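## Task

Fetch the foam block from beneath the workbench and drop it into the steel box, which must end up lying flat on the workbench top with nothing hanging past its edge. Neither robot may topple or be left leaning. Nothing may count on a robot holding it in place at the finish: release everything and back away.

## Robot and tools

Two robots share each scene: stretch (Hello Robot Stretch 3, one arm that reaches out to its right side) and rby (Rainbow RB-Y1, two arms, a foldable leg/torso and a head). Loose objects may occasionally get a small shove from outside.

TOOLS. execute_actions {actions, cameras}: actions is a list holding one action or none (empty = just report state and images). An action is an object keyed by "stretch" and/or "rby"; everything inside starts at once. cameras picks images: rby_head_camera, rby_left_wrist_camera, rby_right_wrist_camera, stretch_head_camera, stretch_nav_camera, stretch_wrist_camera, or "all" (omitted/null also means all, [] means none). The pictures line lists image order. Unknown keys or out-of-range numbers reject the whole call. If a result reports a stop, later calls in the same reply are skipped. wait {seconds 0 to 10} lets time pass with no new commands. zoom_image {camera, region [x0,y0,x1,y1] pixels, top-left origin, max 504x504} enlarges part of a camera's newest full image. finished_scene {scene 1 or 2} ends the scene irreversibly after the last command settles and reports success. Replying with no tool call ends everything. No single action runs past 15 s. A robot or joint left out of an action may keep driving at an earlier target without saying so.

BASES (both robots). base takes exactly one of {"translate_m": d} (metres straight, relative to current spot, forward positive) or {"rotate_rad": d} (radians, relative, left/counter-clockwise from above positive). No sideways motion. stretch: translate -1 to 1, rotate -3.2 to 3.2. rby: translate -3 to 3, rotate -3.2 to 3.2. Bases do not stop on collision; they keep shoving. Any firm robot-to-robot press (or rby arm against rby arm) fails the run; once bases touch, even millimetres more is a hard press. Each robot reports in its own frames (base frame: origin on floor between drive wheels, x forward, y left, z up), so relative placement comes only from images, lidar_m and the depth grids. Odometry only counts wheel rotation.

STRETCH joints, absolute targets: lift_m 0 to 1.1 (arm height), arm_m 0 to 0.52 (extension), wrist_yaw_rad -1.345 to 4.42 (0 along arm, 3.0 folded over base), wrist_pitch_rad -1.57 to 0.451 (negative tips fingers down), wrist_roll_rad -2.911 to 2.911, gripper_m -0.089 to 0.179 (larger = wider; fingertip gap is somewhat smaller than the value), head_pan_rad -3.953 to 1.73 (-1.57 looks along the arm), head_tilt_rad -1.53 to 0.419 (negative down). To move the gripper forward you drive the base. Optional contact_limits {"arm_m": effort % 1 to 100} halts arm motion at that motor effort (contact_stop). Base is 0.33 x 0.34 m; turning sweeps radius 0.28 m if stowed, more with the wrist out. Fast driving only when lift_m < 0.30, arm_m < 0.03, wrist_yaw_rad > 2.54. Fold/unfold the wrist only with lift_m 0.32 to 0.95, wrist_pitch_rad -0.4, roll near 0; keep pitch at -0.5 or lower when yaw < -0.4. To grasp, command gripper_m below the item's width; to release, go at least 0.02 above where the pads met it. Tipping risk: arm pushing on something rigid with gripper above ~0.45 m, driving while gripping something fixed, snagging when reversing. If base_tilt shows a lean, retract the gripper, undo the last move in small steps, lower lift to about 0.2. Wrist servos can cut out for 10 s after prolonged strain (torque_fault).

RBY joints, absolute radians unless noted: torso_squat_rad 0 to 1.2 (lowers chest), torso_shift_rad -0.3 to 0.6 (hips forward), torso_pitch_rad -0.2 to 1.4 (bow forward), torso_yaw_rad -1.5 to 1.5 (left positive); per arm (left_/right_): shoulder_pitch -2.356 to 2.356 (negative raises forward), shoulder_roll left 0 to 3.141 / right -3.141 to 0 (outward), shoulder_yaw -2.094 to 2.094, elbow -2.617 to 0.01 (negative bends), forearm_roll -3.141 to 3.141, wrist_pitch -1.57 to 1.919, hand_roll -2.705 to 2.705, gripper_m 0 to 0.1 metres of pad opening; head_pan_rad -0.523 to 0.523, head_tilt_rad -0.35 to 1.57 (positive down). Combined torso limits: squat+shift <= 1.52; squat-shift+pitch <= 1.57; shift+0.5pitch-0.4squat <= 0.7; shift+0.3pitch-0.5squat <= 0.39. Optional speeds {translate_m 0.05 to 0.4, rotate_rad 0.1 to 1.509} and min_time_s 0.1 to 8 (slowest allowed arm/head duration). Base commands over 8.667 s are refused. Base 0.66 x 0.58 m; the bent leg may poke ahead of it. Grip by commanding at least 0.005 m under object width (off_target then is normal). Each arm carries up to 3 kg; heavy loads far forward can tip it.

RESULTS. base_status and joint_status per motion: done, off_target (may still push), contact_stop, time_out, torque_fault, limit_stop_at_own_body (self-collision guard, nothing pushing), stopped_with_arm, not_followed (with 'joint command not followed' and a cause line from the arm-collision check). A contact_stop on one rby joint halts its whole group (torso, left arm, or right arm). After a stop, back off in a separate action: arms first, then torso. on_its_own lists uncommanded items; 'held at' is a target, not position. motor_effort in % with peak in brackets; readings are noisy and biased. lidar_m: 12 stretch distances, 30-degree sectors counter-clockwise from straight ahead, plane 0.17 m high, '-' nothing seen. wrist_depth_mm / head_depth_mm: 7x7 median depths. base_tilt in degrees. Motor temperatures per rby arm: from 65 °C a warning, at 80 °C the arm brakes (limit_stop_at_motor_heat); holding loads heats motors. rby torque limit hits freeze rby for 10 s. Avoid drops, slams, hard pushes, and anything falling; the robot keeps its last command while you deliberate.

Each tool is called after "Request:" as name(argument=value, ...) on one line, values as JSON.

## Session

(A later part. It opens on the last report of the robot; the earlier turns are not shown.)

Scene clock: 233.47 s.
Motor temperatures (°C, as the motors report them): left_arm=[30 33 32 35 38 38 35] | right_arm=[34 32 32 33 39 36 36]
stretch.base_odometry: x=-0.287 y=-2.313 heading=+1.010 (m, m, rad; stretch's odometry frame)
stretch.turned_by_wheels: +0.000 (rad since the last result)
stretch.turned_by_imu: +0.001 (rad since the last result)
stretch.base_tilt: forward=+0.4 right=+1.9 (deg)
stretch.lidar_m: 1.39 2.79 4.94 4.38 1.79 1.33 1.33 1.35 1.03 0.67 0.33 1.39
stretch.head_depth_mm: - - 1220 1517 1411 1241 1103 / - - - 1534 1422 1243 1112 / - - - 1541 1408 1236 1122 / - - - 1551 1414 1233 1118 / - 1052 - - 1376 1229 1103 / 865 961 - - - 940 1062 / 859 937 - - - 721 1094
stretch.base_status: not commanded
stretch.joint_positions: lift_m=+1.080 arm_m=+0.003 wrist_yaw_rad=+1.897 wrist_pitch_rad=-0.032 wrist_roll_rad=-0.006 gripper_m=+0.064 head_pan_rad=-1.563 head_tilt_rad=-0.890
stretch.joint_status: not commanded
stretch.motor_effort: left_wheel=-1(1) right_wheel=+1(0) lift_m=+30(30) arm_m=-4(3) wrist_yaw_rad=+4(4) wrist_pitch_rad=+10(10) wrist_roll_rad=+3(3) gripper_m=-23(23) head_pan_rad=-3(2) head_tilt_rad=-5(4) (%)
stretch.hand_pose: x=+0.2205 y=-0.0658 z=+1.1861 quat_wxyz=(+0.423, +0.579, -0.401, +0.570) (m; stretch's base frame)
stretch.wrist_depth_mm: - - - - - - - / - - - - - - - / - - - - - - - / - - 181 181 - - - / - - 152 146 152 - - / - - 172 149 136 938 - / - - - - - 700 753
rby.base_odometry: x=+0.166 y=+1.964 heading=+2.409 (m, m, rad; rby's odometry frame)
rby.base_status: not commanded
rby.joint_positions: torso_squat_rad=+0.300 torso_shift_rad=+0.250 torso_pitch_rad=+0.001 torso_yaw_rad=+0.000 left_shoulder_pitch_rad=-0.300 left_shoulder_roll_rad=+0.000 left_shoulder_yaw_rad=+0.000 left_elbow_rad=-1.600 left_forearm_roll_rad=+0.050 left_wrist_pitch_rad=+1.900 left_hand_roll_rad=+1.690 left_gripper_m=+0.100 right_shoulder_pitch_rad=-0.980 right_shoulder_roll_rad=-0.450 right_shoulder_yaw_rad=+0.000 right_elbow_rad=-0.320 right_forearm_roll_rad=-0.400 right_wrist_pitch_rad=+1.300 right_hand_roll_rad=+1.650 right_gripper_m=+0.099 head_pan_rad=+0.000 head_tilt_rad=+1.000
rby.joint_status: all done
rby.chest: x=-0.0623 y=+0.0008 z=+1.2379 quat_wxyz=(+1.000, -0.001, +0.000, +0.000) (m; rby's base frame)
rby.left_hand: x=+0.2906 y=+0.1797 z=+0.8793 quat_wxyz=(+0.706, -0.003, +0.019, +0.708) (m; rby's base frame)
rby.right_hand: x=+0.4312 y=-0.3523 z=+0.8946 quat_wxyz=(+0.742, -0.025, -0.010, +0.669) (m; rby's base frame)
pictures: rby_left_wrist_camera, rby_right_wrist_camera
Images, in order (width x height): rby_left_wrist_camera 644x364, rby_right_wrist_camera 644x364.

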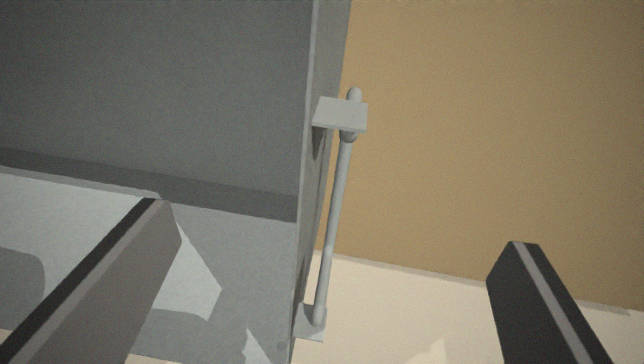

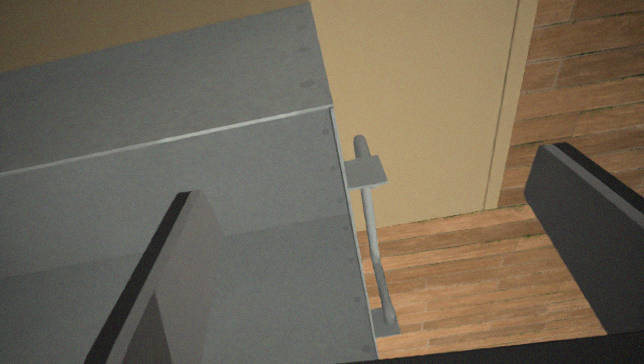

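Request:
execute_actions(actions=[{"rby":{"joints":{"torso_squat_rad":0.565,"torso_shift_rad":0.283,"right_shoulder_roll_rad":-0.43,"right_hand_roll_rad":1.75}}}], cameras=["rby_head_camera","rby_left_wrist_camera","rby_right_wrist_camera"])

Request:
execute_actions(actions=[{"rby":{"joints":{"left_gripper_m":0,"right_gripper_m":0}}}], cameras=["rby_left_wrist_camera","rby_right_wrist_camera"])

Scene clock: 240.57 s.
Motor temperatures (°C, as the motors report them): left_arm=[30 33 32 35 38 38 35] | right_arm=[34 32 32 33 39 36 36]
stretch.base_odometry: x=-0.287 y=-2.313 heading=+1.010 (m, m, rad; stretch's odometry frame)
stretch.turned_by_wheels: +0.000 (rad since the last result)
stretch.turned_by_imu: +0.001 (rad since the last result)
stretch.base_tilt: forward=+0.3 right=+1.8 (deg)
stretch.lidar_m: 1.38 2.79 4.94 4.32 1.80 1.33 1.33 1.35 1.02 0.67 0.33 1.39
stretch.head_depth_mm: - - 1222 1516 1403 1239 1103 / - - - 1535 1407 1245 1112 / - - - 1533 1418 1236 1120 / - - - 1550 1414 1240 1115 / - 1056 - - 1377 1239 1099 / 863 958 - - - 939 1069 / 867 940 - - - 722 1093
stretch.base_status: not commanded
stretch.joint_positions: lift_m=+1.080 arm_m=+0.003 wrist_yaw_rad=+1.897 wrist_pitch_rad=-0.032 wrist_roll_rad=-0.006 gripper_m=+0.064 head_pan_rad=-1.563 head_tilt_rad=-0.890
stretch.joint_status: not commanded
stretch.motor_effort: left_wheel=-1(1) right_wheel=+1(0) lift_m=+30(30) arm_m=-3(4) wrist_yaw_rad=+4(4) wrist_pitch_rad=+10(10) wrist_roll_rad=+3(3) gripper_m=-21(21) head_pan_rad=-3(1) head_tilt_rad=-4(4) (%)
stretch.hand_pose: x=+0.2205 y=-0.0658 z=+1.1861 quat_wxyz=(+0.423, +0.579, -0.401, +0.570) (m; stretch's base frame)
stretch.wrist_depth_mm: - - - - - - - / - - - - - - - / - - - - - - - / - - 181 181 - - - / - - 152 146 151 - - / - - 173 150 136 958 984 / - - - - - 711 773
rby.base_odometry: x=+0.166 y=+1.964 heading=+2.409 (m, m, rad; rby's odometry frame)
rby.base_status: not commanded
rby.joint_positions: torso_squat_rad=+0.565 torso_shift_rad=+0.283 torso_pitch_rad=+0.001 torso_yaw_rad=+0.000 left_shoulder_pitch_rad=-0.300 left_shoulder_roll_rad=+0.000 left_shoulder_yaw_rad=+0.000 left_elbow_rad=-1.600 left_forearm_roll_rad=+0.050 left_wrist_pitch_rad=+1.900 left_hand_roll_rad=+1.690 left_gripper_m=+0.100 right_shoulder_pitch_rad=-0.980 right_shoulder_roll_rad=-0.430 right_shoulder_yaw_rad=+0.000 right_elbow_rad=-0.320 right_forearm_roll_rad=-0.400 right_wrist_pitch_rad=+1.300 right_hand_roll_rad=+1.750 right_gripper_m=+0.099 head_pan_rad=+0.000 head_tilt_rad=+1.000
rby.joint_status: all done
rby.chest: x=-0.0627 y=+0.0007 z=+1.1576 quat_wxyz=(+1.000, -0.001, +0.000, +0.000) (m; rby's base frame)
rby.left_hand: x=+0.2902 y=+0.1796 z=+0.7991 quat_wxyz=(+0.706, -0.003, +0.019, +0.708) (m; rby's base frame)
rby.right_hand: x=+0.4305 y=-0.3400 z=+0.8103 quat_wxyz=(+0.703, -0.020, -0.011, +0.711) (m; rby's base frame)
pictures: rby_head_camera, rby_left_wrist_camera, rby_right_wrist_camera
Images, in order (width x height): rby_head_camera 896x504, rby_left_wrist_camera 644x364, rby_right_wrist_camera 644x364.

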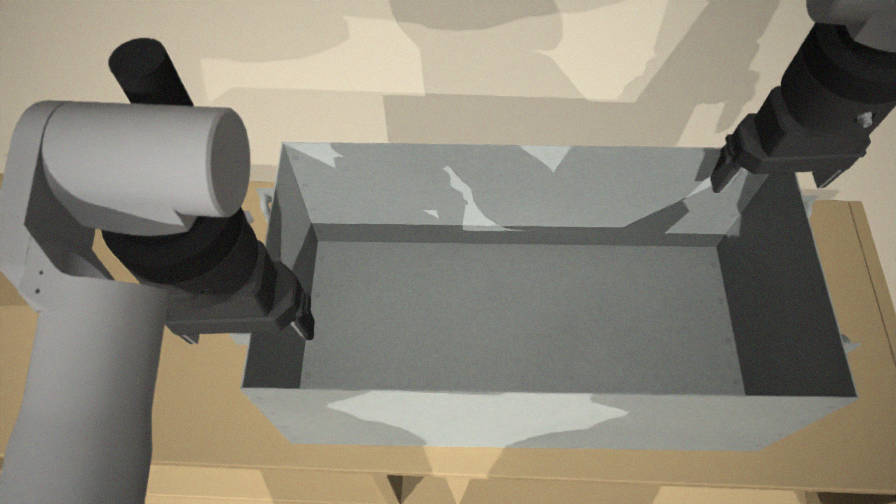

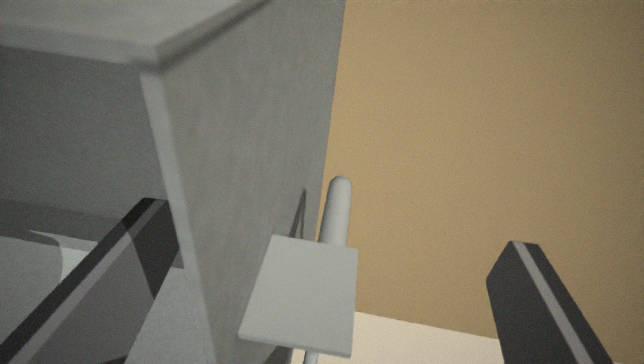

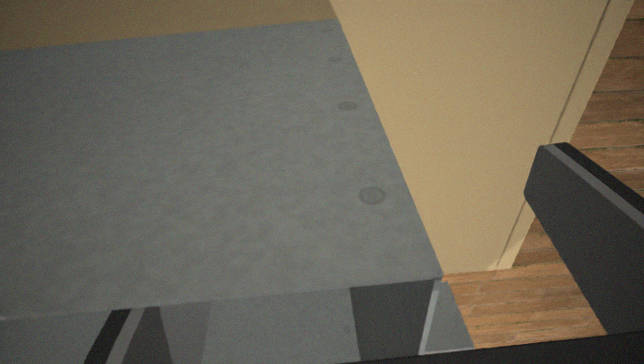

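Scene clock: 242.03 s.
Motor temperatures (°C, as the motors report them): left_arm=[30 33 32 35 38 38 35] | right_arm=[34 32 32 33 39 36 36]
stretch.base_odometry: x=-0.287 y=-2.313 heading=+1.010 (m, m, rad; stretch's odometry frame)
stretch.turned_by_wheels: +0.000 (rad since the last result)
stretch.turned_by_imu: +0.000 (rad since the last result)
stretch.base_tilt: forward=+0.4 right=+1.9 (deg)
stretch.lidar_m: 1.39 2.79 4.95 4.37 1.80 1.33 1.33 1.35 1.02 0.67 0.33 1.39
stretch.head_depth_mm: - - 1227 1503 1412 1240 1104 / - - - 1529 1401 1238 1106 / - - - 1538 1414 1234 1117 / - - - 1543 1407 1228 1119 / - 1050 - - 1374 1238 1102 / 864 965 - - - 938 1065 / 864 935 - - - 721 1093
stretch.base_status: not commanded
stretch.joint_positions: lift_m=+1.080 arm_m=+0.003 wrist_yaw_rad=+1.897 wrist_pitch_rad=-0.032 wrist_roll_rad=-0.006 gripper_m=+0.064 head_pan_rad=-1.563 head_tilt_rad=-0.890
stretch.joint_status: not commanded
stretch.motor_effort: left_wheel=-1(1) right_wheel=+0(1) lift_m=+30(30) arm_m=-4(3) wrist_yaw_rad=+4(3) wrist_pitch_rad=+10(10) wrist_roll_rad=+3(3) gripper_m=-22(23) head_pan_rad=-2(3) head_tilt_rad=-5(4) (%)
stretch.hand_pose: x=+0.2205 y=-0.0658 z=+1.1861 quat_wxyz=(+0.423, +0.579, -0.401, +0.570) (m; stretch's base frame)
stretch.wrist_depth_mm: - - - - - - - / - - - - - - - / - - - - - - - / - - 181 181 - - - / - - 152 146 151 - - / - - 171 149 136 962 - / - - - - - 710 750
rby.base_odometry: x=+0.166 y=+1.964 heading=+2.409 (m, m, rad; rby's odometry frame)
rby.base_status: not commanded
rby.joint_positions: torso_squat_rad=+0.565 torso_shift_rad=+0.283 torso_pitch_rad=+0.001 torso_yaw_rad=-0.001 left_shoulder_pitch_rad=-0.300 left_shoulder_roll_rad=+0.000 left_shoulder_yaw_rad=+0.000 left_elbow_rad=-1.600 left_forearm_roll_rad=+0.050 left_wrist_pitch_rad=+1.900 left_hand_roll_rad=+1.690 left_gripper_m=+0.021 right_shoulder_pitch_rad=-0.980 right_shoulder_roll_rad=-0.430 right_shoulder_yaw_rad=+0.000 right_elbow_rad=-0.320 right_forearm_roll_rad=-0.400 right_wrist_pitch_rad=+1.300 right_hand_roll_rad=+1.750 right_gripper_m=+0.002 head_pan_rad=+0.000 head_tilt_rad=+1.000
rby.joint_status: left_gripper_m off_target (ended at +0.021, target +0.000); the others done
rby.chest: x=-0.0627 y=+0.0007 z=+1.1576 quat_wxyz=(+1.000, -0.001, +0.000, +0.000) (m; rby's base frame)
rby.left_hand: x=+0.2902 y=+0.1792 z=+0.7992 quat_wxyz=(+0.707, -0.003, +0.019, +0.707) (m; rby's base frame)
rby.right_hand: x=+0.4303 y=-0.3401 z=+0.8102 quat_wxyz=(+0.703, -0.020, -0.010, +0.711) (m; rby's base frame)
pictures: rby_left_wrist_camera, rby_right_wrist_camera
Images, in order (width x height): rby_left_wrist_camera 644x364, rby_right_wrist_camera 644x364.

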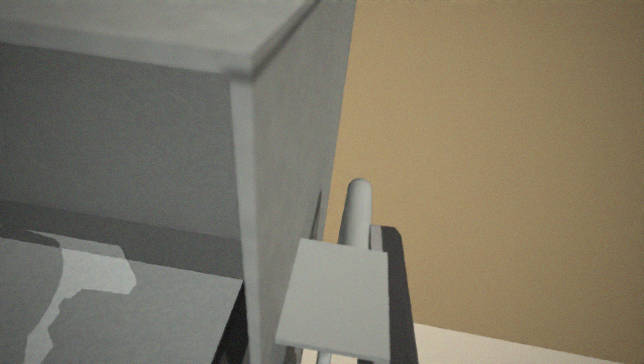

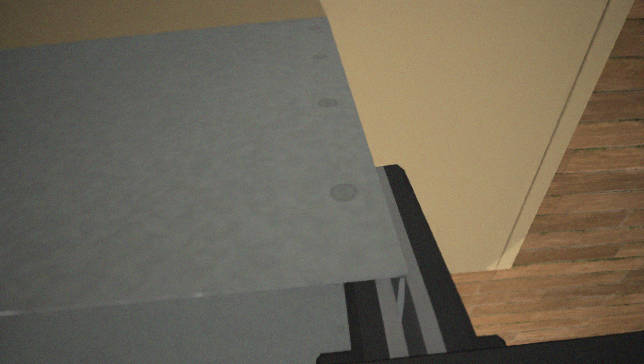

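Request:
execute_actions(actions=[{"rby":{"joints":{"right_gripper_m":0.1}}}], cameras=[])

Request:
execute_actions(actions=[{"rby":{"joints":{"right_shoulder_pitch_rad":-0.74,"right_elbow_rad":-0.7,"right_wrist_pitch_rad":1.44,"right_shoulder_roll_rad":-0.40}}}], cameras=["rby_right_wrist_camera"])

Scene clock: 252.27 s.
Motor temperatures (°C, as the motors report them): left_arm=[30 33 32 35 38 38 35] | right_arm=[34 32 32 33 39 36 36]
stretch.base_odometry: x=-0.287 y=-2.313 heading=+1.010 (m, m, rad; stretch's odometry frame)
stretch.turned_by_wheels: +0.000 (rad since the last result)
stretch.turned_by_imu: +0.001 (rad since the last result)
stretch.base_tilt: forward=+0.4 right=+1.9 (deg)
stretch.lidar_m: 1.39 2.79 4.96 4.36 1.79 1.33 1.33 1.36 1.02 0.67 0.33 1.39
stretch.head_depth_mm: - - 1219 1517 1411 1236 1102 / - - - 1538 1403 1232 1112 / - - - 1540 1403 1236 1123 / - - - 1542 1413 1237 1119 / - 1058 - - 1385 1245 1102 / 862 958 - - - 943 1068 / 864 938 - - - 720 1087
stretch.base_status: not commanded
stretch.joint_positions: lift_m=+1.080 arm_m=+0.003 wrist_yaw_rad=+1.897 wrist_pitch_rad=-0.032 wrist_roll_rad=-0.006 gripper_m=+0.064 head_pan_rad=-1.563 head_tilt_rad=-0.890
stretch.joint_status: not commanded
stretch.motor_effort: left_wheel=-1(1) right_wheel=+0(1) lift_m=+30(30) arm_m=-2(4) wrist_yaw_rad=+4(4) wrist_pitch_rad=+10(10) wrist_roll_rad=+3(3) gripper_m=-22(22) head_pan_rad=-3(3) head_tilt_rad=-5(4) (%)
stretch.hand_pose: x=+0.2205 y=-0.0658 z=+1.1861 quat_wxyz=(+0.423, +0.579, -0.401, +0.570) (m; stretch's base frame)
stretch.wrist_depth_mm: - - - - - - - / - - - - - - - / - - - - - - - / - - 181 181 - - - / - - 152 146 151 - - / - - 171 150 136 941 978 / - - - - - 698 764
rby.base_odometry: x=+0.166 y=+1.964 heading=+2.409 (m, m, rad; rby's odometry frame)
rby.base_status: not commanded
rby.joint_positions: torso_squat_rad=+0.565 torso_shift_rad=+0.283 torso_pitch_rad=+0.001 torso_yaw_rad=-0.001 left_shoulder_pitch_rad=-0.300 left_shoulder_roll_rad=+0.000 left_shoulder_yaw_rad=+0.000 left_elbow_rad=-1.600 left_forearm_roll_rad=+0.050 left_wrist_pitch_rad=+1.900 left_hand_roll_rad=+1.690 left_gripper_m=+0.021 right_shoulder_pitch_rad=-0.980 right_shoulder_roll_rad=-0.430 right_shoulder_yaw_rad=+0.000 right_elbow_rad=-0.320 right_forearm_roll_rad=-0.400 right_wrist_pitch_rad=+1.300 right_hand_roll_rad=+1.750 right_gripper_m=+0.099 head_pan_rad=+0.000 head_tilt_rad=+1.000
rby.joint_status: all done
rby.chest: x=-0.0627 y=+0.0007 z=+1.1576 quat_wxyz=(+1.000, -0.001, +0.000, +0.000) (m; rby's base frame)
rby.left_hand: x=+0.2902 y=+0.1792 z=+0.7992 quat_wxyz=(+0.707, -0.003, +0.019, +0.707) (m; rby's base frame)
rby.right_hand: x=+0.4303 y=-0.3401 z=+0.8102 quat_wxyz=(+0.703, -0.020, -0.010, +0.711) (m; rby's base frame)
pictures: none
No camera images: the call's "cameras" was empty. Leave "cameras" out to get every camera's image.

Scene clock: 253.93 s.
Motor temperatures (°C, as the motors report them): left_arm=[30 33 32 35 38 38 35] | right_arm=[34 32 32 33 39 36 36]
stretch.base_odometry: x=-0.287 y=-2.313 heading=+1.010 (m, m, rad; stretch's odometry frame)
stretch.turned_by_wheels: +0.000 (rad since the last result)
stretch.turned_by_imu: +0.000 (rad since the last result)
stretch.base_tilt: forward=+0.4 right=+1.9 (deg)
stretch.lidar_m: 1.39 2.78 4.96 4.36 1.80 1.33 1.33 1.35 1.02 0.67 0.33 1.39
stretch.head_depth_mm: - - 1224 1515 1424 1244 1104 / - - - 1530 1415 1243 1111 / - - - 1535 1404 1234 1122 / - - - 1552 1405 1230 1123 / - 1058 - - 1377 1234 1108 / 865 959 - - - 937 1072 / 859 933 - - - 720 1090
stretch.base_status: not commanded
stretch.joint_positions: lift_m=+1.080 arm_m=+0.003 wrist_yaw_rad=+1.897 wrist_pitch_rad=-0.032 wrist_roll_rad=-0.006 gripper_m=+0.064 head_pan_rad=-1.563 head_tilt_rad=-0.890
stretch.joint_status: not commanded
stretch.motor_effort: left_wheel=-1(1) right_wheel=+0(1) lift_m=+30(30) arm_m=-3(3) wrist_yaw_rad=+3(4) wrist_pitch_rad=+10(10) wrist_roll_rad=+3(3) gripper_m=-22(22) head_pan_rad=-2(3) head_tilt_rad=-4(4) (%)
stretch.hand_pose: x=+0.2205 y=-0.0658 z=+1.1861 quat_wxyz=(+0.423, +0.579, -0.401, +0.570) (m; stretch's base frame)
stretch.wrist_depth_mm: - - - - - - - / - - - - - - - / - - - - - - - / - - 181 181 - - - / - - 152 146 151 - - / - - 172 149 136 942 990 / - - - - - 701 750
rby.base_odometry: x=+0.166 y=+1.964 heading=+2.409 (m, m, rad; rby's odometry frame)
rby.base_status: not commanded
rby.joint_positions: torso_squat_rad=+0.565 torso_shift_rad=+0.283 torso_pitch_rad=+0.000 torso_yaw_rad=+0.000 left_shoulder_pitch_rad=-0.300 left_shoulder_roll_rad=+0.000 left_shoulder_yaw_rad=+0.000 left_elbow_rad=-1.600 left_forearm_roll_rad=+0.050 left_wrist_pitch_rad=+1.900 left_hand_roll_rad=+1.690 left_gripper_m=+0.021 right_shoulder_pitch_rad=-0.752 right_shoulder_roll_rad=-0.406 right_shoulder_yaw_rad=+0.000 right_elbow_rad=-0.703 right_forearm_roll_rad=-0.399 right_wrist_pitch_rad=+1.436 right_hand_roll_rad=+1.750 right_gripper_m=+0.099 head_pan_rad=+0.000 head_tilt_rad=+1.000
rby.joint_status: right_shoulder_pitch_rad contact_stop (moved +0.228 of +0.240); the others done
rby.chest: x=-0.0629 y=+0.0008 z=+1.1576 quat_wxyz=(+1.000, -0.001, +0.000, +0.000) (m; rby's base frame)
rby.left_hand: x=+0.2900 y=+0.1799 z=+0.7991 quat_wxyz=(+0.706, -0.003, +0.019, +0.708) (m; rby's base frame)
rby.right_hand: x=+0.4077 y=-0.3275 z=+0.7913 quat_wxyz=(+0.672, -0.014, -0.015, +0.740) (m; rby's base frame)
pictures: rby_right_wrist_camera
Images, in order (width x height): rby_right_wrist_camera 644x364.

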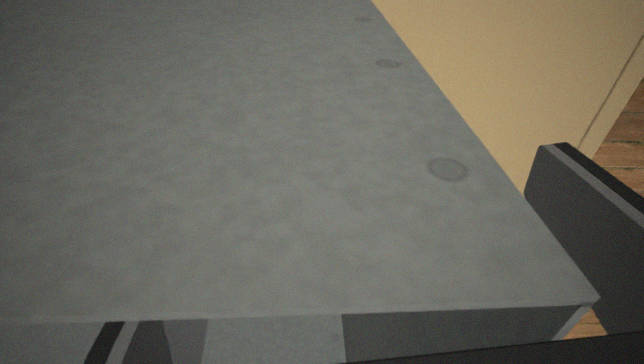

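Request:
execute_actions(actions=[{"rby":{"joints":{"right_shoulder_pitch_rad":-0.62,"right_elbow_rad":-0.94,"right_wrist_pitch_rad":1.56,"right_shoulder_roll_rad":-0.44,"right_forearm_roll_rad":-0.44,"right_hand_roll_rad":1.65,"right_shoulder_yaw_rad":0}}}], cameras=["rby_right_wrist_camera"])

Scene clock: 259.43 s.
Motor temperatures (°C, as the motors report them): left_arm=[30 33 32 35 38 38 35] | right_arm=[34 32 32 33 39 36 36]
stretch.base_odometry: x=-0.287 y=-2.313 heading=+1.010 (m, m, rad; stretch's odometry frame)
stretch.turned_by_wheels: +0.000 (rad since the last result)
stretch.turned_by_imu: +0.001 (rad since the last result)
stretch.base_tilt: forward=+0.3 right=+1.8 (deg)
stretch.lidar_m: 1.39 2.80 4.93 4.36 1.80 1.33 1.33 1.35 1.02 0.67 0.33 1.39
stretch.head_depth_mm: - - 1216 1525 1416 1235 1102 / - - - 1529 1417 1240 1113 / - - - 1527 1408 1245 1117 / - - - 1555 1411 1238 1126 / - 1057 - - 1374 1228 1101 / 863 958 - - - 943 1068 / 866 936 - - - 721 1094
stretch.base_status: not commanded
stretch.joint_positions: lift_m=+1.080 arm_m=+0.003 wrist_yaw_rad=+1.897 wrist_pitch_rad=-0.032 wrist_roll_rad=-0.006 gripper_m=+0.064 head_pan_rad=-1.563 head_tilt_rad=-0.890
stretch.joint_status: not commanded
stretch.motor_effort: left_wheel=-1(1) right_wheel=+0(0) lift_m=+31(30) arm_m=-3(3) wrist_yaw_rad=+4(4) wrist_pitch_rad=+10(10) wrist_roll_rad=+3(3) gripper_m=-23(22) head_pan_rad=-2(2) head_tilt_rad=-4(4) (%)
stretch.hand_pose: x=+0.2205 y=-0.0658 z=+1.1861 quat_wxyz=(+0.423, +0.579, -0.401, +0.570) (m; stretch's base frame)
stretch.wrist_depth_mm: - - - - - - - / - - - - - - - / - - - - - - - / - - 181 181 - - - / - - 152 146 151 - - / - - 172 150 136 966 - / - - - - - 712 761
rby.base_odometry: x=+0.166 y=+1.964 heading=+2.409 (m, m, rad; rby's odometry frame)
rby.base_status: not commanded
rby.joint_positions: torso_squat_rad=+0.565 torso_shift_rad=+0.283 torso_pitch_rad=+0.001 torso_yaw_rad=+0.000 left_shoulder_pitch_rad=-0.300 left_shoulder_roll_rad=+0.000 left_shoulder_yaw_rad=+0.000 left_elbow_rad=-1.600 left_forearm_roll_rad=+0.050 left_wrist_pitch_rad=+1.900 left_hand_roll_rad=+1.690 left_gripper_m=+0.021 right_shoulder_pitch_rad=-0.620 right_shoulder_roll_rad=-0.440 right_shoulder_yaw_rad=+0.000 right_elbow_rad=-0.940 right_forearm_roll_rad=-0.440 right_wrist_pitch_rad=+1.560 right_hand_roll_rad=+1.650 right_gripper_m=+0.099 head_pan_rad=+0.000 head_tilt_rad=+1.000
rby.joint_status: all done
rby.chest: x=-0.0629 y=+0.0008 z=+1.1576 quat_wxyz=(+1.000, -0.001, +0.000, +0.000) (m; rby's base frame)
rby.left_hand: x=+0.2900 y=+0.1799 z=+0.7991 quat_wxyz=(+0.706, -0.003, +0.019, +0.708) (m; rby's base frame)
rby.right_hand: x=+0.3822 y=-0.3363 z=+0.7972 quat_wxyz=(+0.698, -0.002, -0.013, +0.716) (m; rby's base frame)
pictures: rby_right_wrist_camera
Images, in order (width x height): rby_right_wrist_camera 644x364.

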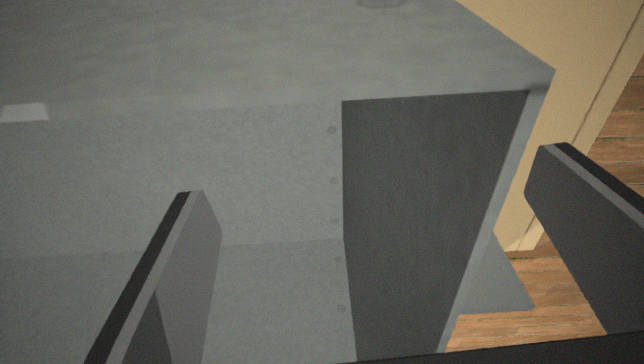

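x good; move out ~2 cm, then close.

Request:
execute_actions(actions=[{"rby":{"joints":{"right_shoulder_roll_rad":-0.475,"right_shoulder_pitch_rad":-0.605}}}], cameras=[])

Request:
execute_actions(actions=[{"rby":{"joints":{"right_gripper_m":0}}}], cameras=["rby_right_wrist_camera"])

Request:
execute_actions(actions=[{"rby":{"joints":{"torso_squat_rad":0.45}}}], cameras=["rby_head_camera"])

Scene clock: 265.87 s.
Motor temperatures (°C, as the motors report them): left_arm=[30 33 32 35 38 38 35] | right_arm=[34 32 32 33 39 36 36]
stretch.base_odometry: x=-0.287 y=-2.313 heading=+1.010 (m, m, rad; stretch's odometry frame)
stretch.turned_by_wheels: +0.000 (rad since the last result)
stretch.turned_by_imu: +0.001 (rad since the last result)
stretch.base_tilt: forward=+0.4 right=+1.9 (deg)
stretch.lidar_m: 1.38 2.80 4.97 4.37 1.80 1.33 1.33 1.35 1.02 0.67 0.33 1.39
stretch.head_depth_mm: - - 1221 1531 1413 1249 1109 / - - - 1530 1424 1239 1110 / - - - 1542 1405 1243 1118 / - - - 1544 1406 1238 1121 / - 1055 - - 1375 1232 1100 / 862 962 - - - 942 1067 / 865 935 - - - 722 1092
stretch.base_status: not commanded
stretch.joint_positions: lift_m=+1.080 arm_m=+0.003 wrist_yaw_rad=+1.897 wrist_pitch_rad=-0.032 wrist_roll_rad=-0.006 gripper_m=+0.064 head_pan_rad=-1.563 head_tilt_rad=-0.890
stretch.joint_status: not commanded
stretch.motor_effort: left_wheel=-2(2) right_wheel=+0(1) lift_m=+31(30) arm_m=-4(2) wrist_yaw_rad=+4(4) wrist_pitch_rad=+10(10) wrist_roll_rad=+3(3) gripper_m=-24(23) head_pan_rad=-2(2) head_tilt_rad=-4(4) (%)
stretch.hand_pose: x=+0.2205 y=-0.0658 z=+1.1861 quat_wxyz=(+0.423, +0.579, -0.401, +0.570) (m; stretch's base frame)
stretch.wrist_depth_mm: - - - - - - - / - - - - - - - / - - - - - - - / - - 180 181 - - - / - - 152 146 151 - - / - - 173 149 136 962 - / - - - - - 726 766
rby.base_odometry: x=+0.166 y=+1.964 heading=+2.409 (m, m, rad; rby's odometry frame)
rby.base_status: not commanded
rby.joint_positions: torso_squat_rad=+0.565 torso_shift_rad=+0.283 torso_pitch_rad=+0.001 torso_yaw_rad=+0.000 left_shoulder_pitch_rad=-0.300 left_shoulder_roll_rad=+0.001 left_shoulder_yaw_rad=+0.000 left_elbow_rad=-1.600 left_forearm_roll_rad=+0.050 left_wrist_pitch_rad=+1.900 left_hand_roll_rad=+1.690 left_gripper_m=+0.021 right_shoulder_pitch_rad=-0.605 right_shoulder_roll_rad=-0.475 right_shoulder_yaw_rad=+0.000 right_elbow_rad=-0.940 right_forearm_roll_rad=-0.440 right_wrist_pitch_rad=+1.560 right_hand_roll_rad=+1.650 right_gripper_m=+0.099 head_pan_rad=+0.000 head_tilt_rad=+1.000
rby.joint_status: all done
rby.chest: x=-0.0629 y=+0.0007 z=+1.1576 quat_wxyz=(+1.000, -0.001, +0.000, +0.000) (m; rby's base frame)
rby.left_hand: x=+0.2900 y=+0.1799 z=+0.7991 quat_wxyz=(+0.706, -0.003, +0.019, +0.708) (m; rby's base frame)
rby.right_hand: x=+0.3759 y=-0.3596 z=+0.7977 quat_wxyz=(+0.706, -0.010, +0.000, +0.708) (m; rby's base frame)
pictures: none
No camera images: the call's "cameras" was empty. Leave "cameras" out to get every camera's image.

Scene clock: 267.33 s.
Motor temperatures (°C, as the motors report them): left_arm=[30 33 32 35 38 38 35] | right_arm=[34 32 32 33 39 36 36]
stretch.base_odometry: x=-0.287 y=-2.313 heading=+1.010 (m, m, rad; stretch's odometry frame)
stretch.turned_by_wheels: +0.000 (rad since the last result)
stretch.turned_by_imu: +0.000 (rad since the last result)
stretch.base_tilt: forward=+0.4 right=+1.9 (deg)
stretch.lidar_m: 1.39 2.79 4.94 4.35 1.80 1.33 1.33 1.35 1.02 0.67 0.33 1.39
stretch.head_depth_mm: - - 1228 1522 1421 1240 1107 / - - - 1522 1407 1244 1107 / - - - 1539 1407 1235 1119 / - - - 1545 1418 1243 1116 / - 1054 - - 1380 1231 1098 / 862 963 - - - 940 1063 / 864 939 - - - 719 1082
stretch.base_status: not commanded
stretch.joint_positions: lift_m=+1.080 arm_m=+0.003 wrist_yaw_rad=+1.897 wrist_pitch_rad=-0.032 wrist_roll_rad=-0.006 gripper_m=+0.064 head_pan_rad=-1.563 head_tilt_rad=-0.890
stretch.joint_status: not commanded
stretch.motor_effort: left_wheel=-1(1) right_wheel=+1(1) lift_m=+31(30) arm_m=-4(3) wrist_yaw_rad=+4(4) wrist_pitch_rad=+10(10) wrist_roll_rad=+3(3) gripper_m=-23(23) head_pan_rad=-4(2) head_tilt_rad=-4(5) (%)
stretch.hand_pose: x=+0.2205 y=-0.0658 z=+1.1861 quat_wxyz=(+0.423, +0.579, -0.401, +0.570) (m; stretch's base frame)
stretch.wrist_depth_mm: - - - - - - - / - - - - - - - / - - - - - - - / - - 181 180 - - - / - - 152 146 151 - - / - - 172 149 136 947 - / - - - - - 706 752
rby.base_odometry: x=+0.166 y=+1.964 heading=+2.409 (m, m, rad; rby's odometry frame)
rby.base_status: not commanded
rby.joint_positions: torso_squat_rad=+0.565 torso_shift_rad=+0.283 torso_pitch_rad=+0.001 torso_yaw_rad=+0.000 left_shoulder_pitch_rad=-0.300 left_shoulder_roll_rad=-0.003 left_shoulder_yaw_rad=-0.002 left_elbow_rad=-1.600 left_forearm_roll_rad=+0.051 left_wrist_pitch_rad=+1.900 left_hand_roll_rad=+1.690 left_gripper_m=+0.021 right_shoulder_pitch_rad=-0.607 right_shoulder_roll_rad=-0.470 right_shoulder_yaw_rad=+0.000 right_elbow_rad=-0.941 right_forearm_roll_rad=-0.442 right_wrist_pitch_rad=+1.560 right_hand_roll_rad=+1.650 right_gripper_m=+0.022 head_pan_rad=+0.000 head_tilt_rad=+1.000
rby.joint_status: right_gripper_m off_target (ended at +0.022, target +0.000)
rby.chest: x=-0.0629 y=+0.0008 z=+1.1576 quat_wxyz=(+1.000, -0.001, +0.000, +0.000) (m; rby's base frame)
rby.left_hand: x=+0.2899 y=+0.1772 z=+0.7992 quat_wxyz=(+0.707, -0.005, +0.021, +0.706) (m; rby's base frame)
rby.right_hand: x=+0.3766 y=-0.3554 z=+0.7973 quat_wxyz=(+0.705, -0.008, -0.003, +0.709) (m; rby's base frame)
pictures: rby_right_wrist_camera
Images, in order (width x height): rby_right_wrist_camera 644x364.

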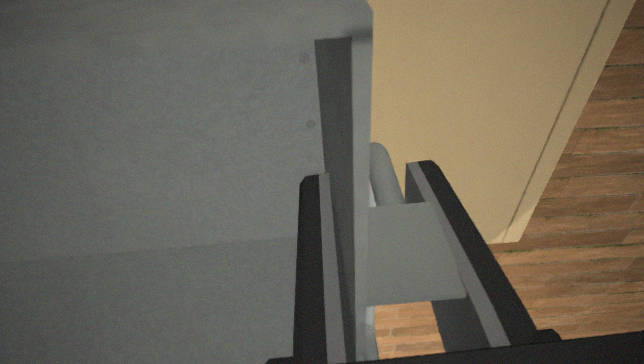

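Scene clock: 268.50 s.
Motor temperatures (°C, as the motors report them): left_arm=[30 33 32 35 38 38 35] | right_arm=[34 32 32 33 40 36 36]
stretch.base_odometry: x=-0.287 y=-2.313 heading=+1.010 (m, m, rad; stretch's odometry frame)
stretch.turned_by_wheels: +0.000 (rad since the last result)
stretch.turned_by_imu: +0.000 (rad since the last result)
stretch.base_tilt: forward=+0.4 right=+1.9 (deg)
stretch.lidar_m: 1.38 2.79 4.94 4.36 1.80 1.33 1.33 1.35 1.03 0.67 0.33 1.38
stretch.head_depth_mm: - - 1223 1518 1416 1236 1103 / - - - 1535 1423 1246 1111 / - - - 1531 1406 1242 1119 / - - - 1556 1407 1239 1120 / - 1052 - - 1382 1231 1102 / 869 963 - - - 942 1063 / 865 936 - - - 722 1087
stretch.base_status: not commanded
stretch.joint_positions: lift_m=+1.080 arm_m=+0.003 wrist_yaw_rad=+1.897 wrist_pitch_rad=-0.032 wrist_roll_rad=-0.006 gripper_m=+0.064 head_pan_rad=-1.563 head_tilt_rad=-0.890
stretch.joint_status: not commanded
stretch.motor_effort: left_wheel=-1(1) right_wheel=+0(0) lift_m=+31(30) arm_m=-3(4) wrist_yaw_rad=+3(4) wrist_pitch_rad=+10(10) wrist_roll_rad=+3(3) gripper_m=-23(23) head_pan_rad=-3(3) head_tilt_rad=-4(4) (%)
stretch.hand_pose: x=+0.2205 y=-0.0658 z=+1.1861 quat_wxyz=(+0.423, +0.579, -0.401, +0.570) (m; stretch's base frame)
stretch.wrist_depth_mm: - - - - - - - / - - - - - - - / - - - - - - - / - - 181 181 - - - / - - 151 146 151 - - / - - 172 150 136 941 986 / - - - - - 709 761
rby.base_odometry: x=+0.166 y=+1.964 heading=+2.409 (m, m, rad; rby's odometry frame)
rby.base_status: not commanded
rby.joint_positions: torso_squat_rad=+0.450 torso_shift_rad=+0.284 torso_pitch_rad=+0.003 torso_yaw_rad=+0.000 left_shoulder_pitch_rad=-0.299 left_shoulder_roll_rad=-0.004 left_shoulder_yaw_rad=-0.002 left_elbow_rad=-1.599 left_forearm_roll_rad=+0.052 left_wrist_pitch_rad=+1.900 left_hand_roll_rad=+1.690 left_gripper_m=+0.021 right_shoulder_pitch_rad=-0.604 right_shoulder_roll_rad=-0.469 right_shoulder_yaw_rad=+0.000 right_elbow_rad=-0.940 right_forearm_roll_rad=-0.442 right_wrist_pitch_rad=+1.560 right_hand_roll_rad=+1.650 right_gripper_m=+0.022 head_pan_rad=+0.000 head_tilt_rad=+1.000
rby.joint_status: all done
rby.chest: x=-0.0508 y=+0.0007 z=+1.1951 quat_wxyz=(+1.000, -0.001, +0.001, +0.000) (m; rby's base frame)
rby.left_hand: x=+0.3005 y=+0.1771 z=+0.8352 quat_wxyz=(+0.707, -0.003, +0.023, +0.707) (m; rby's base frame)
rby.right_hand: x=+0.3864 y=-0.3555 z=+0.8323 quat_wxyz=(+0.705, -0.006, -0.001, +0.709) (m; rby's base frame)
pictures: rby_head_camera
Images, in order (width x height): rby_head_camera 896x504.

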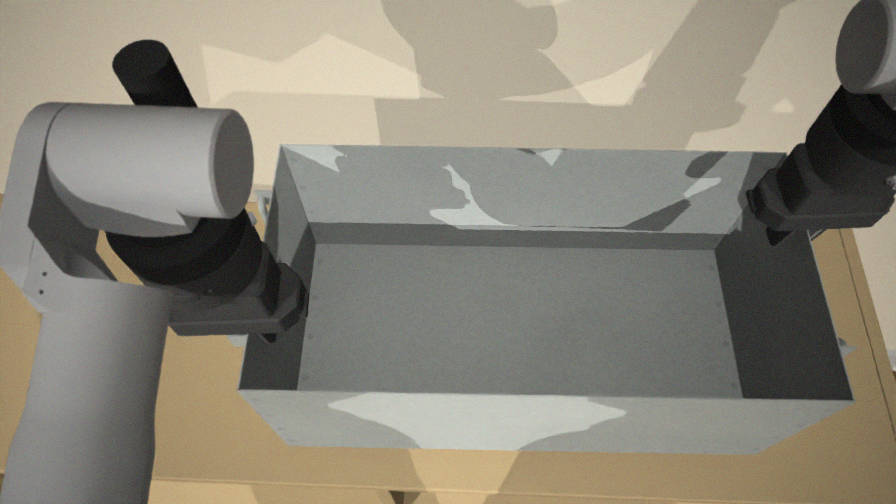

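Request:
execute_actions(actions=[{"rby":{"base":{"translate_m":-1.8},"speeds":{"translate_m":0.3},"joints":{"torso_squat_rad":0.0,"torso_shift_rad":0.05}}}], cameras=[])

Request:
execute_actions(actions=[{"rby":{"base":{"rotate_rad":-1.57},"speeds":{"rotate_rad":0.5},"joints":{"torso_pitch_rad":-0.2,"head_tilt_rad":0.7}},"stretch":{"joints":{"head_pan_rad":0,"head_tilt_rad":-0.4}}}], cameras=["rby_head_camera","stretch_nav_camera"])

Scene clock: 287.53 s.
Motor temperatures (°C, as the motors report them): left_arm=[30 33 32 35 39 38 35] | right_arm=[34 33 32 33 41 36 36]
stretch.base_odometry: x=-0.287 y=-2.313 heading=+1.010 (m, m, rad; stretch's odometry frame)
stretch.turned_by_wheels: +0.000 (rad since the last result)
stretch.turned_by_imu: +0.002 (rad since the last result)
stretch.base_tilt: forward=+0.4 right=+1.9 (deg)
stretch.lidar_m: 1.38 3.25 1.57 1.80 1.79 1.33 1.33 1.35 1.02 0.67 0.33 1.39
stretch.head_depth_mm: - - 1223 1517 1419 1243 1105 / - - - 1524 1400 1245 1110 / - - - 1530 1413 1243 1124 / - - - 1551 1402 1240 1118 / - 1061 - - 1380 1231 1099 / 867 959 - - - 939 1064 / 861 939 - - - 723 1087
stretch.base_status: not commanded
stretch.joint_positions: lift_m=+1.080 arm_m=+0.003 wrist_yaw_rad=+1.897 wrist_pitch_rad=-0.032 wrist_roll_rad=-0.006 gripper_m=+0.064 head_pan_rad=-1.563 head_tilt_rad=-0.890
stretch.joint_status: not commanded
stretch.motor_effort: left_wheel=-1(1) right_wheel=+0(1) lift_m=+30(30) arm_m=-4(3) wrist_yaw_rad=+4(4) wrist_pitch_rad=+10(10) wrist_roll_rad=+3(3) gripper_m=-22(24) head_pan_rad=-3(3) head_tilt_rad=-4(4) (%)
stretch.hand_pose: x=+0.2205 y=-0.0658 z=+1.1861 quat_wxyz=(+0.423, +0.579, -0.401, +0.570) (m; stretch's base frame)
stretch.wrist_depth_mm: - - - - - - - / - - - - - - - / - - - - - - - / - - 181 181 - - - / - - 151 146 150 - - / - - 173 149 136 943 - / - - - - - 703 748
rby.base_odometry: x=+1.505 y=+0.761 heading=+2.410 (m, m, rad; rby's odometry frame)
rby.base_status: done
rby.joint_positions: torso_squat_rad=+0.000 torso_shift_rad=+0.050 torso_pitch_rad=+0.002 torso_yaw_rad=+0.000 left_shoulder_pitch_rad=-0.299 left_shoulder_roll_rad=-0.004 left_shoulder_yaw_rad=-0.002 left_elbow_rad=-1.598 left_forearm_roll_rad=+0.052 left_wrist_pitch_rad=+1.900 left_hand_roll_rad=+1.690 left_gripper_m=+0.021 right_shoulder_pitch_rad=-0.604 right_shoulder_roll_rad=-0.469 right_shoulder_yaw_rad=+0.001 right_elbow_rad=-0.939 right_forearm_roll_rad=-0.442 right_wrist_pitch_rad=+1.560 right_hand_roll_rad=+1.650 right_gripper_m=+0.022 head_pan_rad=+0.000 head_tilt_rad=+1.000
rby.joint_status: all done
rby.chest: x=-0.1921 y=+0.0008 z=+1.2890 quat_wxyz=(+1.000, -0.001, +0.001, +0.000) (m; rby's base frame)
rby.left_hand: x=+0.1592 y=+0.1772 z=+0.9291 quat_wxyz=(+0.707, -0.003, +0.023, +0.707) (m; rby's base frame)
rby.right_hand: x=+0.2450 y=-0.3555 z=+0.9262 quat_wxyz=(+0.705, -0.006, -0.001, +0.709) (m; rby's base frame)
pictures: none
No camera images: the call's "cameras" was empty. Leave "cameras" out to get every camera's image.

Scene clock: 292.00 s.
Motor temperatures (°C, as the motors report them): left_arm=[30 33 32 35 39 38 35] | right_arm=[34 33 32 33 41 36 36]
stretch.base_odometry: x=-0.287 y=-2.313 heading=+1.010 (m, m, rad; stretch's odometry frame)
stretch.turned_by_wheels: +0.000 (rad since the last result)
stretch.turned_by_imu: +0.001 (rad since the last result)
stretch.base_tilt: forward=+0.4 right=+2.0 (deg)
stretch.lidar_m: 1.38 3.23 1.75 4.31 1.80 1.34 1.33 1.35 1.03 0.67 0.33 1.38
stretch.head_depth_mm: 2547 2634 2537 1402 - 645 884 / 2756 2982 3109 1406 - - 1340 / 2745 2949 3190 2080 - - 1355 / 2777 2959 3200 3328 - - 1366 / 2764 2945 3148 3205 2345 1592 1361 / 2743 2887 3147 3239 2246 1718 1370 / 2736 2920 3141 3315 2250 1691 1372
stretch.base_status: not commanded
stretch.joint_positions: lift_m=+1.080 arm_m=+0.003 wrist_yaw_rad=+1.897 wrist_pitch_rad=-0.032 wrist_roll_rad=-0.006 gripper_m=+0.064 head_pan_rad=-0.007 head_tilt_rad=-0.409
stretch.joint_status: all done
stretch.motor_effort: left_wheel=-1(1) right_wheel=+1(0) lift_m=+30(30) arm_m=-3(3) wrist_yaw_rad=+4(3) wrist_pitch_rad=+10(10) wrist_roll_rad=+3(3) gripper_m=-23(24) head_pan_rad=+3(38) head_tilt_rad=+3(22) (%)
stretch.hand_pose: x=+0.2205 y=-0.0658 z=+1.1861 quat_wxyz=(+0.423, +0.579, -0.401, +0.570) (m; stretch's base frame)
stretch.wrist_depth_mm: - - - - - - - / - - - - - - - / - - - - - - - / - - 182 181 - - - / - - 152 146 151 - - / - - 172 149 136 971 - / - - - - - 697 771
rby.base_odometry: x=+1.505 y=+0.761 heading=+0.840 (m, m, rad; rby's odometry frame)
rby.base_status: done
rby.joint_positions: torso_squat_rad=+0.000 torso_shift_rad=+0.050 torso_pitch_rad=-0.198 torso_yaw_rad=+0.000 left_shoulder_pitch_rad=-0.299 left_shoulder_roll_rad=-0.004 left_shoulder_yaw_rad=-0.002 left_elbow_rad=-1.598 left_forearm_roll_rad=+0.052 left_wrist_pitch_rad=+1.900 left_hand_roll_rad=+1.690 left_gripper_m=+0.021 right_shoulder_pitch_rad=-0.603 right_shoulder_roll_rad=-0.469 right_shoulder_yaw_rad=+0.001 right_elbow_rad=-0.939 right_forearm_roll_rad=-0.442 right_wrist_pitch_rad=+1.561 right_hand_roll_rad=+1.650 right_gripper_m=+0.022 head_pan_rad=+0.000 head_tilt_rad=+0.700
rby.joint_status: all done
rby.chest: x=-0.2535 y=+0.0007 z=+1.2830 quat_wxyz=(+0.995, -0.001, -0.099, +0.000) (m; rby's base frame)
rby.left_hand: x=+0.1621 y=+0.1771 z=+0.9999 quat_wxyz=(+0.706, -0.073, -0.048, +0.703) (m; rby's base frame)
rby.right_hand: x=+0.2467 y=-0.3555 z=+1.0138 quat_wxyz=(+0.702, -0.076, -0.071, +0.705) (m; rby's base frame)
pictures: rby_head_camera, stretch_nav_camera (sideways: a quarter turn counterclockwise sets it upright)
Images, in order (width x height): rby_head_camera 896x504, stretch_nav_camera 672x504.

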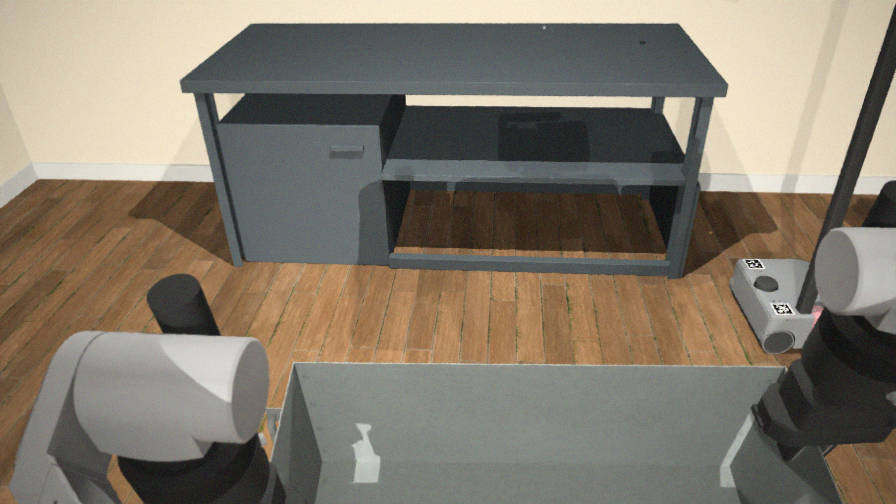

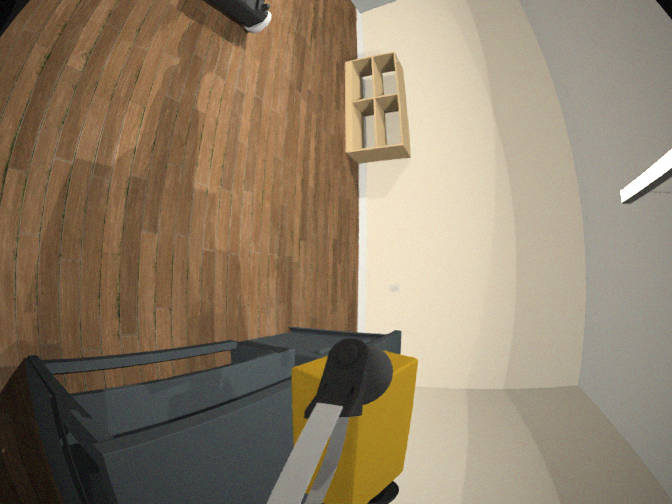

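Request:
execute_actions(actions=[{"rby":{"base":{"translate_m":1.45},"speeds":{"translate_m":0.3}},"stretch":{"joints":{"head_pan_rad":0.3,"head_tilt_rad":-0.5,"wrist_yaw_rad":0.6}}}], cameras=["rby_head_camera","stretch_nav_camera","stretch_head_camera"])

Scene clock: 301.87 s.
Motor temperatures (°C, as the motors report them): left_arm=[30 33 32 36 39 38 35] | right_arm=[35 34 32 33 41 36 36]
stretch.base_odometry: x=-0.287 y=-2.313 heading=+1.010 (m, m, rad; stretch's odometry frame)
stretch.turned_by_wheels: +0.000 (rad since the last result)
stretch.turned_by_imu: +0.002 (rad since the last result)
stretch.base_tilt: forward=+0.4 right=+1.8 (deg)
stretch.lidar_m: 0.84 0.85 4.95 4.34 1.80 1.33 1.33 1.35 1.02 0.67 0.33 1.39
stretch.head_depth_mm: 2653 2747 1181 800 1950 1543 1272 / 2691 607 677 793 1959 1535 1268 / 2786 649 1228 811 1960 1503 1276 / 2848 702 3358 2543 1954 1319 1249 / 2784 686 1078 1197 1358 1365 1283 / 849 700 1083 2702 1476 1384 1296 / 724 951 3258 2773 1997 1471 1301
stretch.base_status: not commanded
stretch.joint_positions: lift_m=+1.080 arm_m=+0.003 wrist_yaw_rad=+0.603 wrist_pitch_rad=-0.032 wrist_roll_rad=-0.006 gripper_m=+0.064 head_pan_rad=+0.293 head_tilt_rad=-0.494
stretch.joint_status: all done
stretch.motor_effort: left_wheel=-2(2) right_wheel=+1(0) lift_m=+30(30) arm_m=-3(4) wrist_yaw_rad=-4(6) wrist_pitch_rad=+10(10) wrist_roll_rad=+3(3) gripper_m=-21(23) head_pan_rad=+3(18) head_tilt_rad=-2(11) (%)
stretch.hand_pose: x=+0.1234 y=-0.3579 z=+1.1861 quat_wxyz=(+0.681, +0.220, -0.669, +0.200) (m; stretch's base frame)
stretch.wrist_depth_mm: - - - 959 789 672 582 / - - - 974 805 673 580 / - - - 998 827 684 602 / - - 182 181 780 706 609 / 861 - 152 146 151 710 623 / 667 721 172 150 136 692 625 / 555 580 612 602 614 784 641
rby.base_odometry: x=+2.472 y=+1.841 heading=+0.840 (m, m, rad; rby's odometry frame)
rby.base_status: done
rby.joint_positions: torso_squat_rad=+0.000 torso_shift_rad=+0.051 torso_pitch_rad=-0.198 torso_yaw_rad=+0.000 left_shoulder_pitch_rad=-0.299 left_shoulder_roll_rad=-0.004 left_shoulder_yaw_rad=-0.002 left_elbow_rad=-1.599 left_forearm_roll_rad=+0.052 left_wrist_pitch_rad=+1.900 left_hand_roll_rad=+1.690 left_gripper_m=+0.020 right_shoulder_pitch_rad=-0.603 right_shoulder_roll_rad=-0.469 right_shoulder_yaw_rad=+0.001 right_elbow_rad=-0.939 right_forearm_roll_rad=-0.442 right_wrist_pitch_rad=+1.560 right_hand_roll_rad=+1.650 right_gripper_m=+0.022 head_pan_rad=+0.000 head_tilt_rad=+0.700
rby.joint_status: not commanded
rby.chest: x=-0.2534 y=+0.0007 z=+1.2830 quat_wxyz=(+0.995, -0.001, -0.099, +0.000) (m; rby's base frame)
rby.left_hand: x=+0.1624 y=+0.1769 z=+1.0001 quat_wxyz=(+0.706, -0.074, -0.048, +0.703) (m; rby's base frame)
rby.right_hand: x=+0.2466 y=-0.3558 z=+1.0134 quat_wxyz=(+0.702, -0.076, -0.070, +0.705) (m; rby's base frame)
pictures: rby_head_camera, stretch_head_camera (sideways: a quarter turn clockwise sets it upright), stretch_nav_camera (sideways: a quarter turn counterclockwise sets it upright)
Images, in order (width x height): rby_head_camera 896x504, stretch_head_camera 896x504, stretch_nav_camera 672x504.

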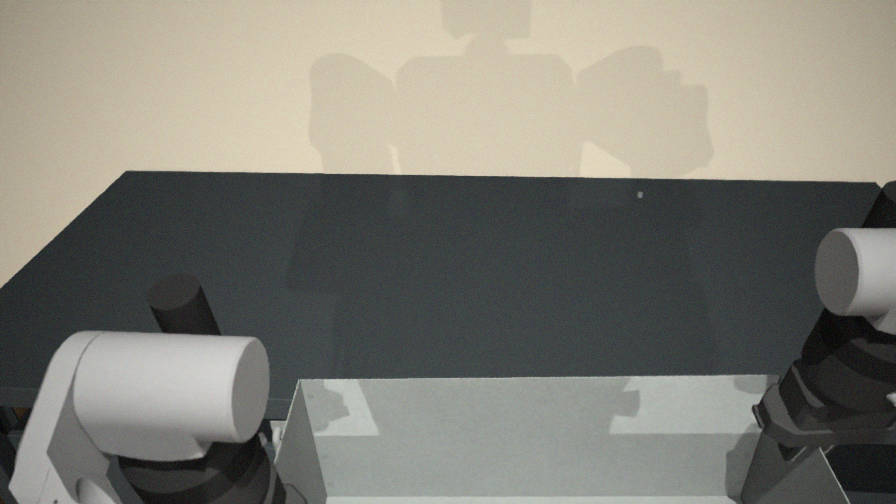

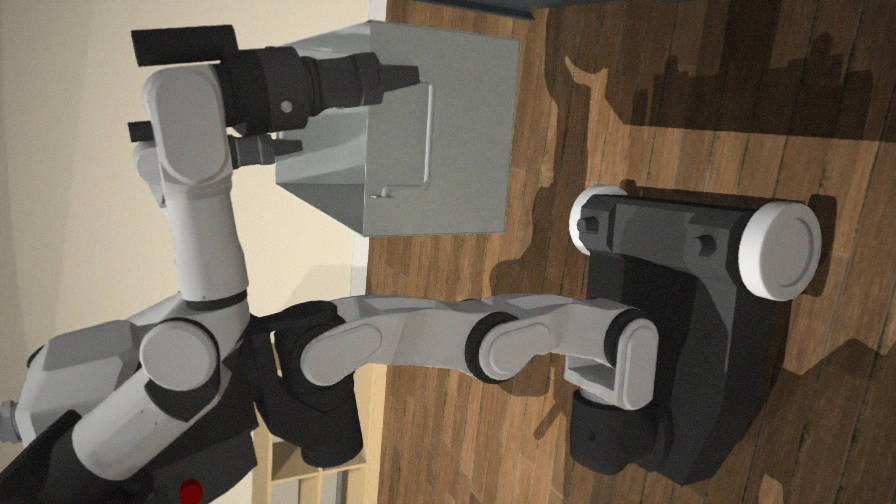

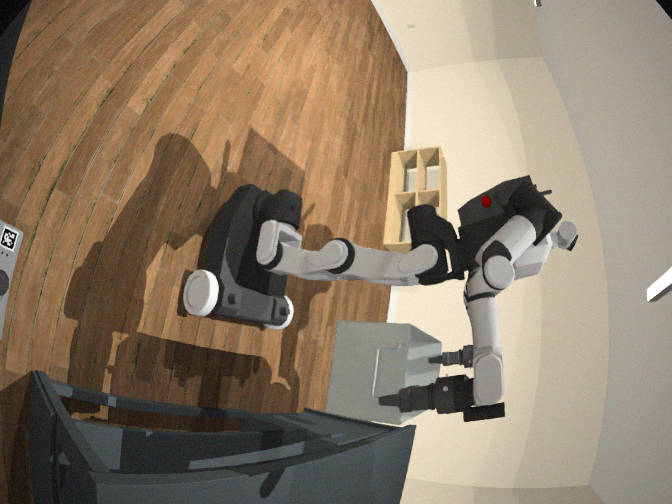

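Request:
execute_actions(actions=[{"rby":{"base":{"translate_m":0.26},"speeds":{"translate_m":0.1}},"stretch":{"joints":{"head_pan_rad":-0.1,"head_tilt_rad":-0.45}}}], cameras=["stretch_head_camera"])

Scene clock: 309.47 s.
Motor temperatures (°C, as the motors report them): left_arm=[30 33 32 36 39 38 35] | right_arm=[35 34 32 33 41 36 36]
stretch.base_odometry: x=-0.287 y=-2.313 heading=+1.010 (m, m, rad; stretch's odometry frame)
stretch.turned_by_wheels: +0.000 (rad since the last result)
stretch.turned_by_imu: +0.002 (rad since the last result)
stretch.base_tilt: forward=+0.4 right=+1.8 (deg)
stretch.lidar_m: 0.83 0.91 4.95 4.35 1.80 1.32 1.33 1.35 1.03 0.67 0.33 1.39
stretch.head_depth_mm: 2028 2123 1850 1136 819 634 816 / 2685 719 749 865 857 1039 1165 / 2791 675 1287 844 1517 1550 1303 / 2769 1119 1277 842 1981 1556 1242 / 2735 1111 3123 2912 2082 1382 1224 / 2700 640 3081 2615 1225 1284 1246 / 2626 651 968 2525 1926 1284 1225
stretch.base_status: not commanded
stretch.joint_positions: lift_m=+1.080 arm_m=+0.003 wrist_yaw_rad=+0.603 wrist_pitch_rad=-0.032 wrist_roll_rad=-0.006 gripper_m=+0.064 head_pan_rad=-0.093 head_tilt_rad=-0.458
stretch.joint_status: all done
stretch.motor_effort: left_wheel=-1(1) right_wheel=+1(1) lift_m=+30(30) arm_m=-4(3) wrist_yaw_rad=-4(4) wrist_pitch_rad=+10(10) wrist_roll_rad=+3(3) gripper_m=-24(22) head_pan_rad=-2(25) head_tilt_rad=+2(7) (%)
stretch.hand_pose: x=+0.1234 y=-0.3579 z=+1.1861 quat_wxyz=(+0.681, +0.220, -0.669, +0.200) (m; stretch's base frame)
stretch.wrist_depth_mm: - - - 953 778 663 578 / - - - 972 802 666 586 / - - - 996 806 683 602 / - - 180 180 775 706 598 / 875 - 152 146 151 714 619 / 682 712 172 149 136 698 627 / 551 584 616 609 614 779 647
rby.base_odometry: x=+2.646 y=+2.035 heading=+0.840 (m, m, rad; rby's odometry frame)
rby.base_status: done
rby.joint_positions: torso_squat_rad=+0.000 torso_shift_rad=+0.051 torso_pitch_rad=-0.197 torso_yaw_rad=+0.000 left_shoulder_pitch_rad=-0.299 left_shoulder_roll_rad=-0.004 left_shoulder_yaw_rad=-0.002 left_elbow_rad=-1.599 left_forearm_roll_rad=+0.052 left_wrist_pitch_rad=+1.900 left_hand_roll_rad=+1.690 left_gripper_m=+0.020 right_shoulder_pitch_rad=-0.603 right_shoulder_roll_rad=-0.469 right_shoulder_yaw_rad=+0.001 right_elbow_rad=-0.939 right_forearm_roll_rad=-0.442 right_wrist_pitch_rad=+1.560 right_hand_roll_rad=+1.650 right_gripper_m=+0.022 head_pan_rad=+0.000 head_tilt_rad=+0.700
rby.joint_status: not commanded
rby.chest: x=-0.2533 y=+0.0007 z=+1.2830 quat_wxyz=(+0.995, -0.001, -0.099, +0.000) (m; rby's base frame)
rby.left_hand: x=+0.1624 y=+0.1769 z=+1.0001 quat_wxyz=(+0.706, -0.074, -0.048, +0.703) (m; rby's base frame)
rby.right_hand: x=+0.2466 y=-0.3558 z=+1.0133 quat_wxyz=(+0.702, -0.076, -0.070, +0.705) (m; rby's base frame)
pictures: stretch_head_camera (sideways: a quarter turn clockwise sets it upright)
Images, in order (width x height): stretch_head_camera 896x504.

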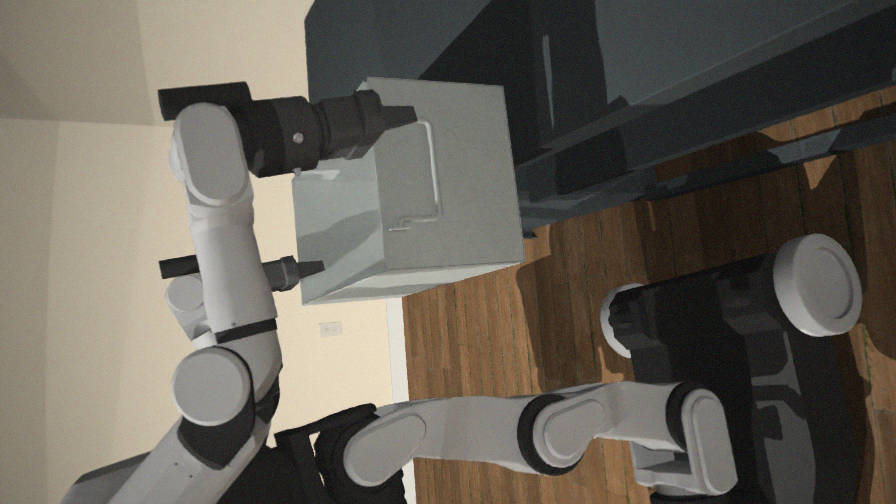

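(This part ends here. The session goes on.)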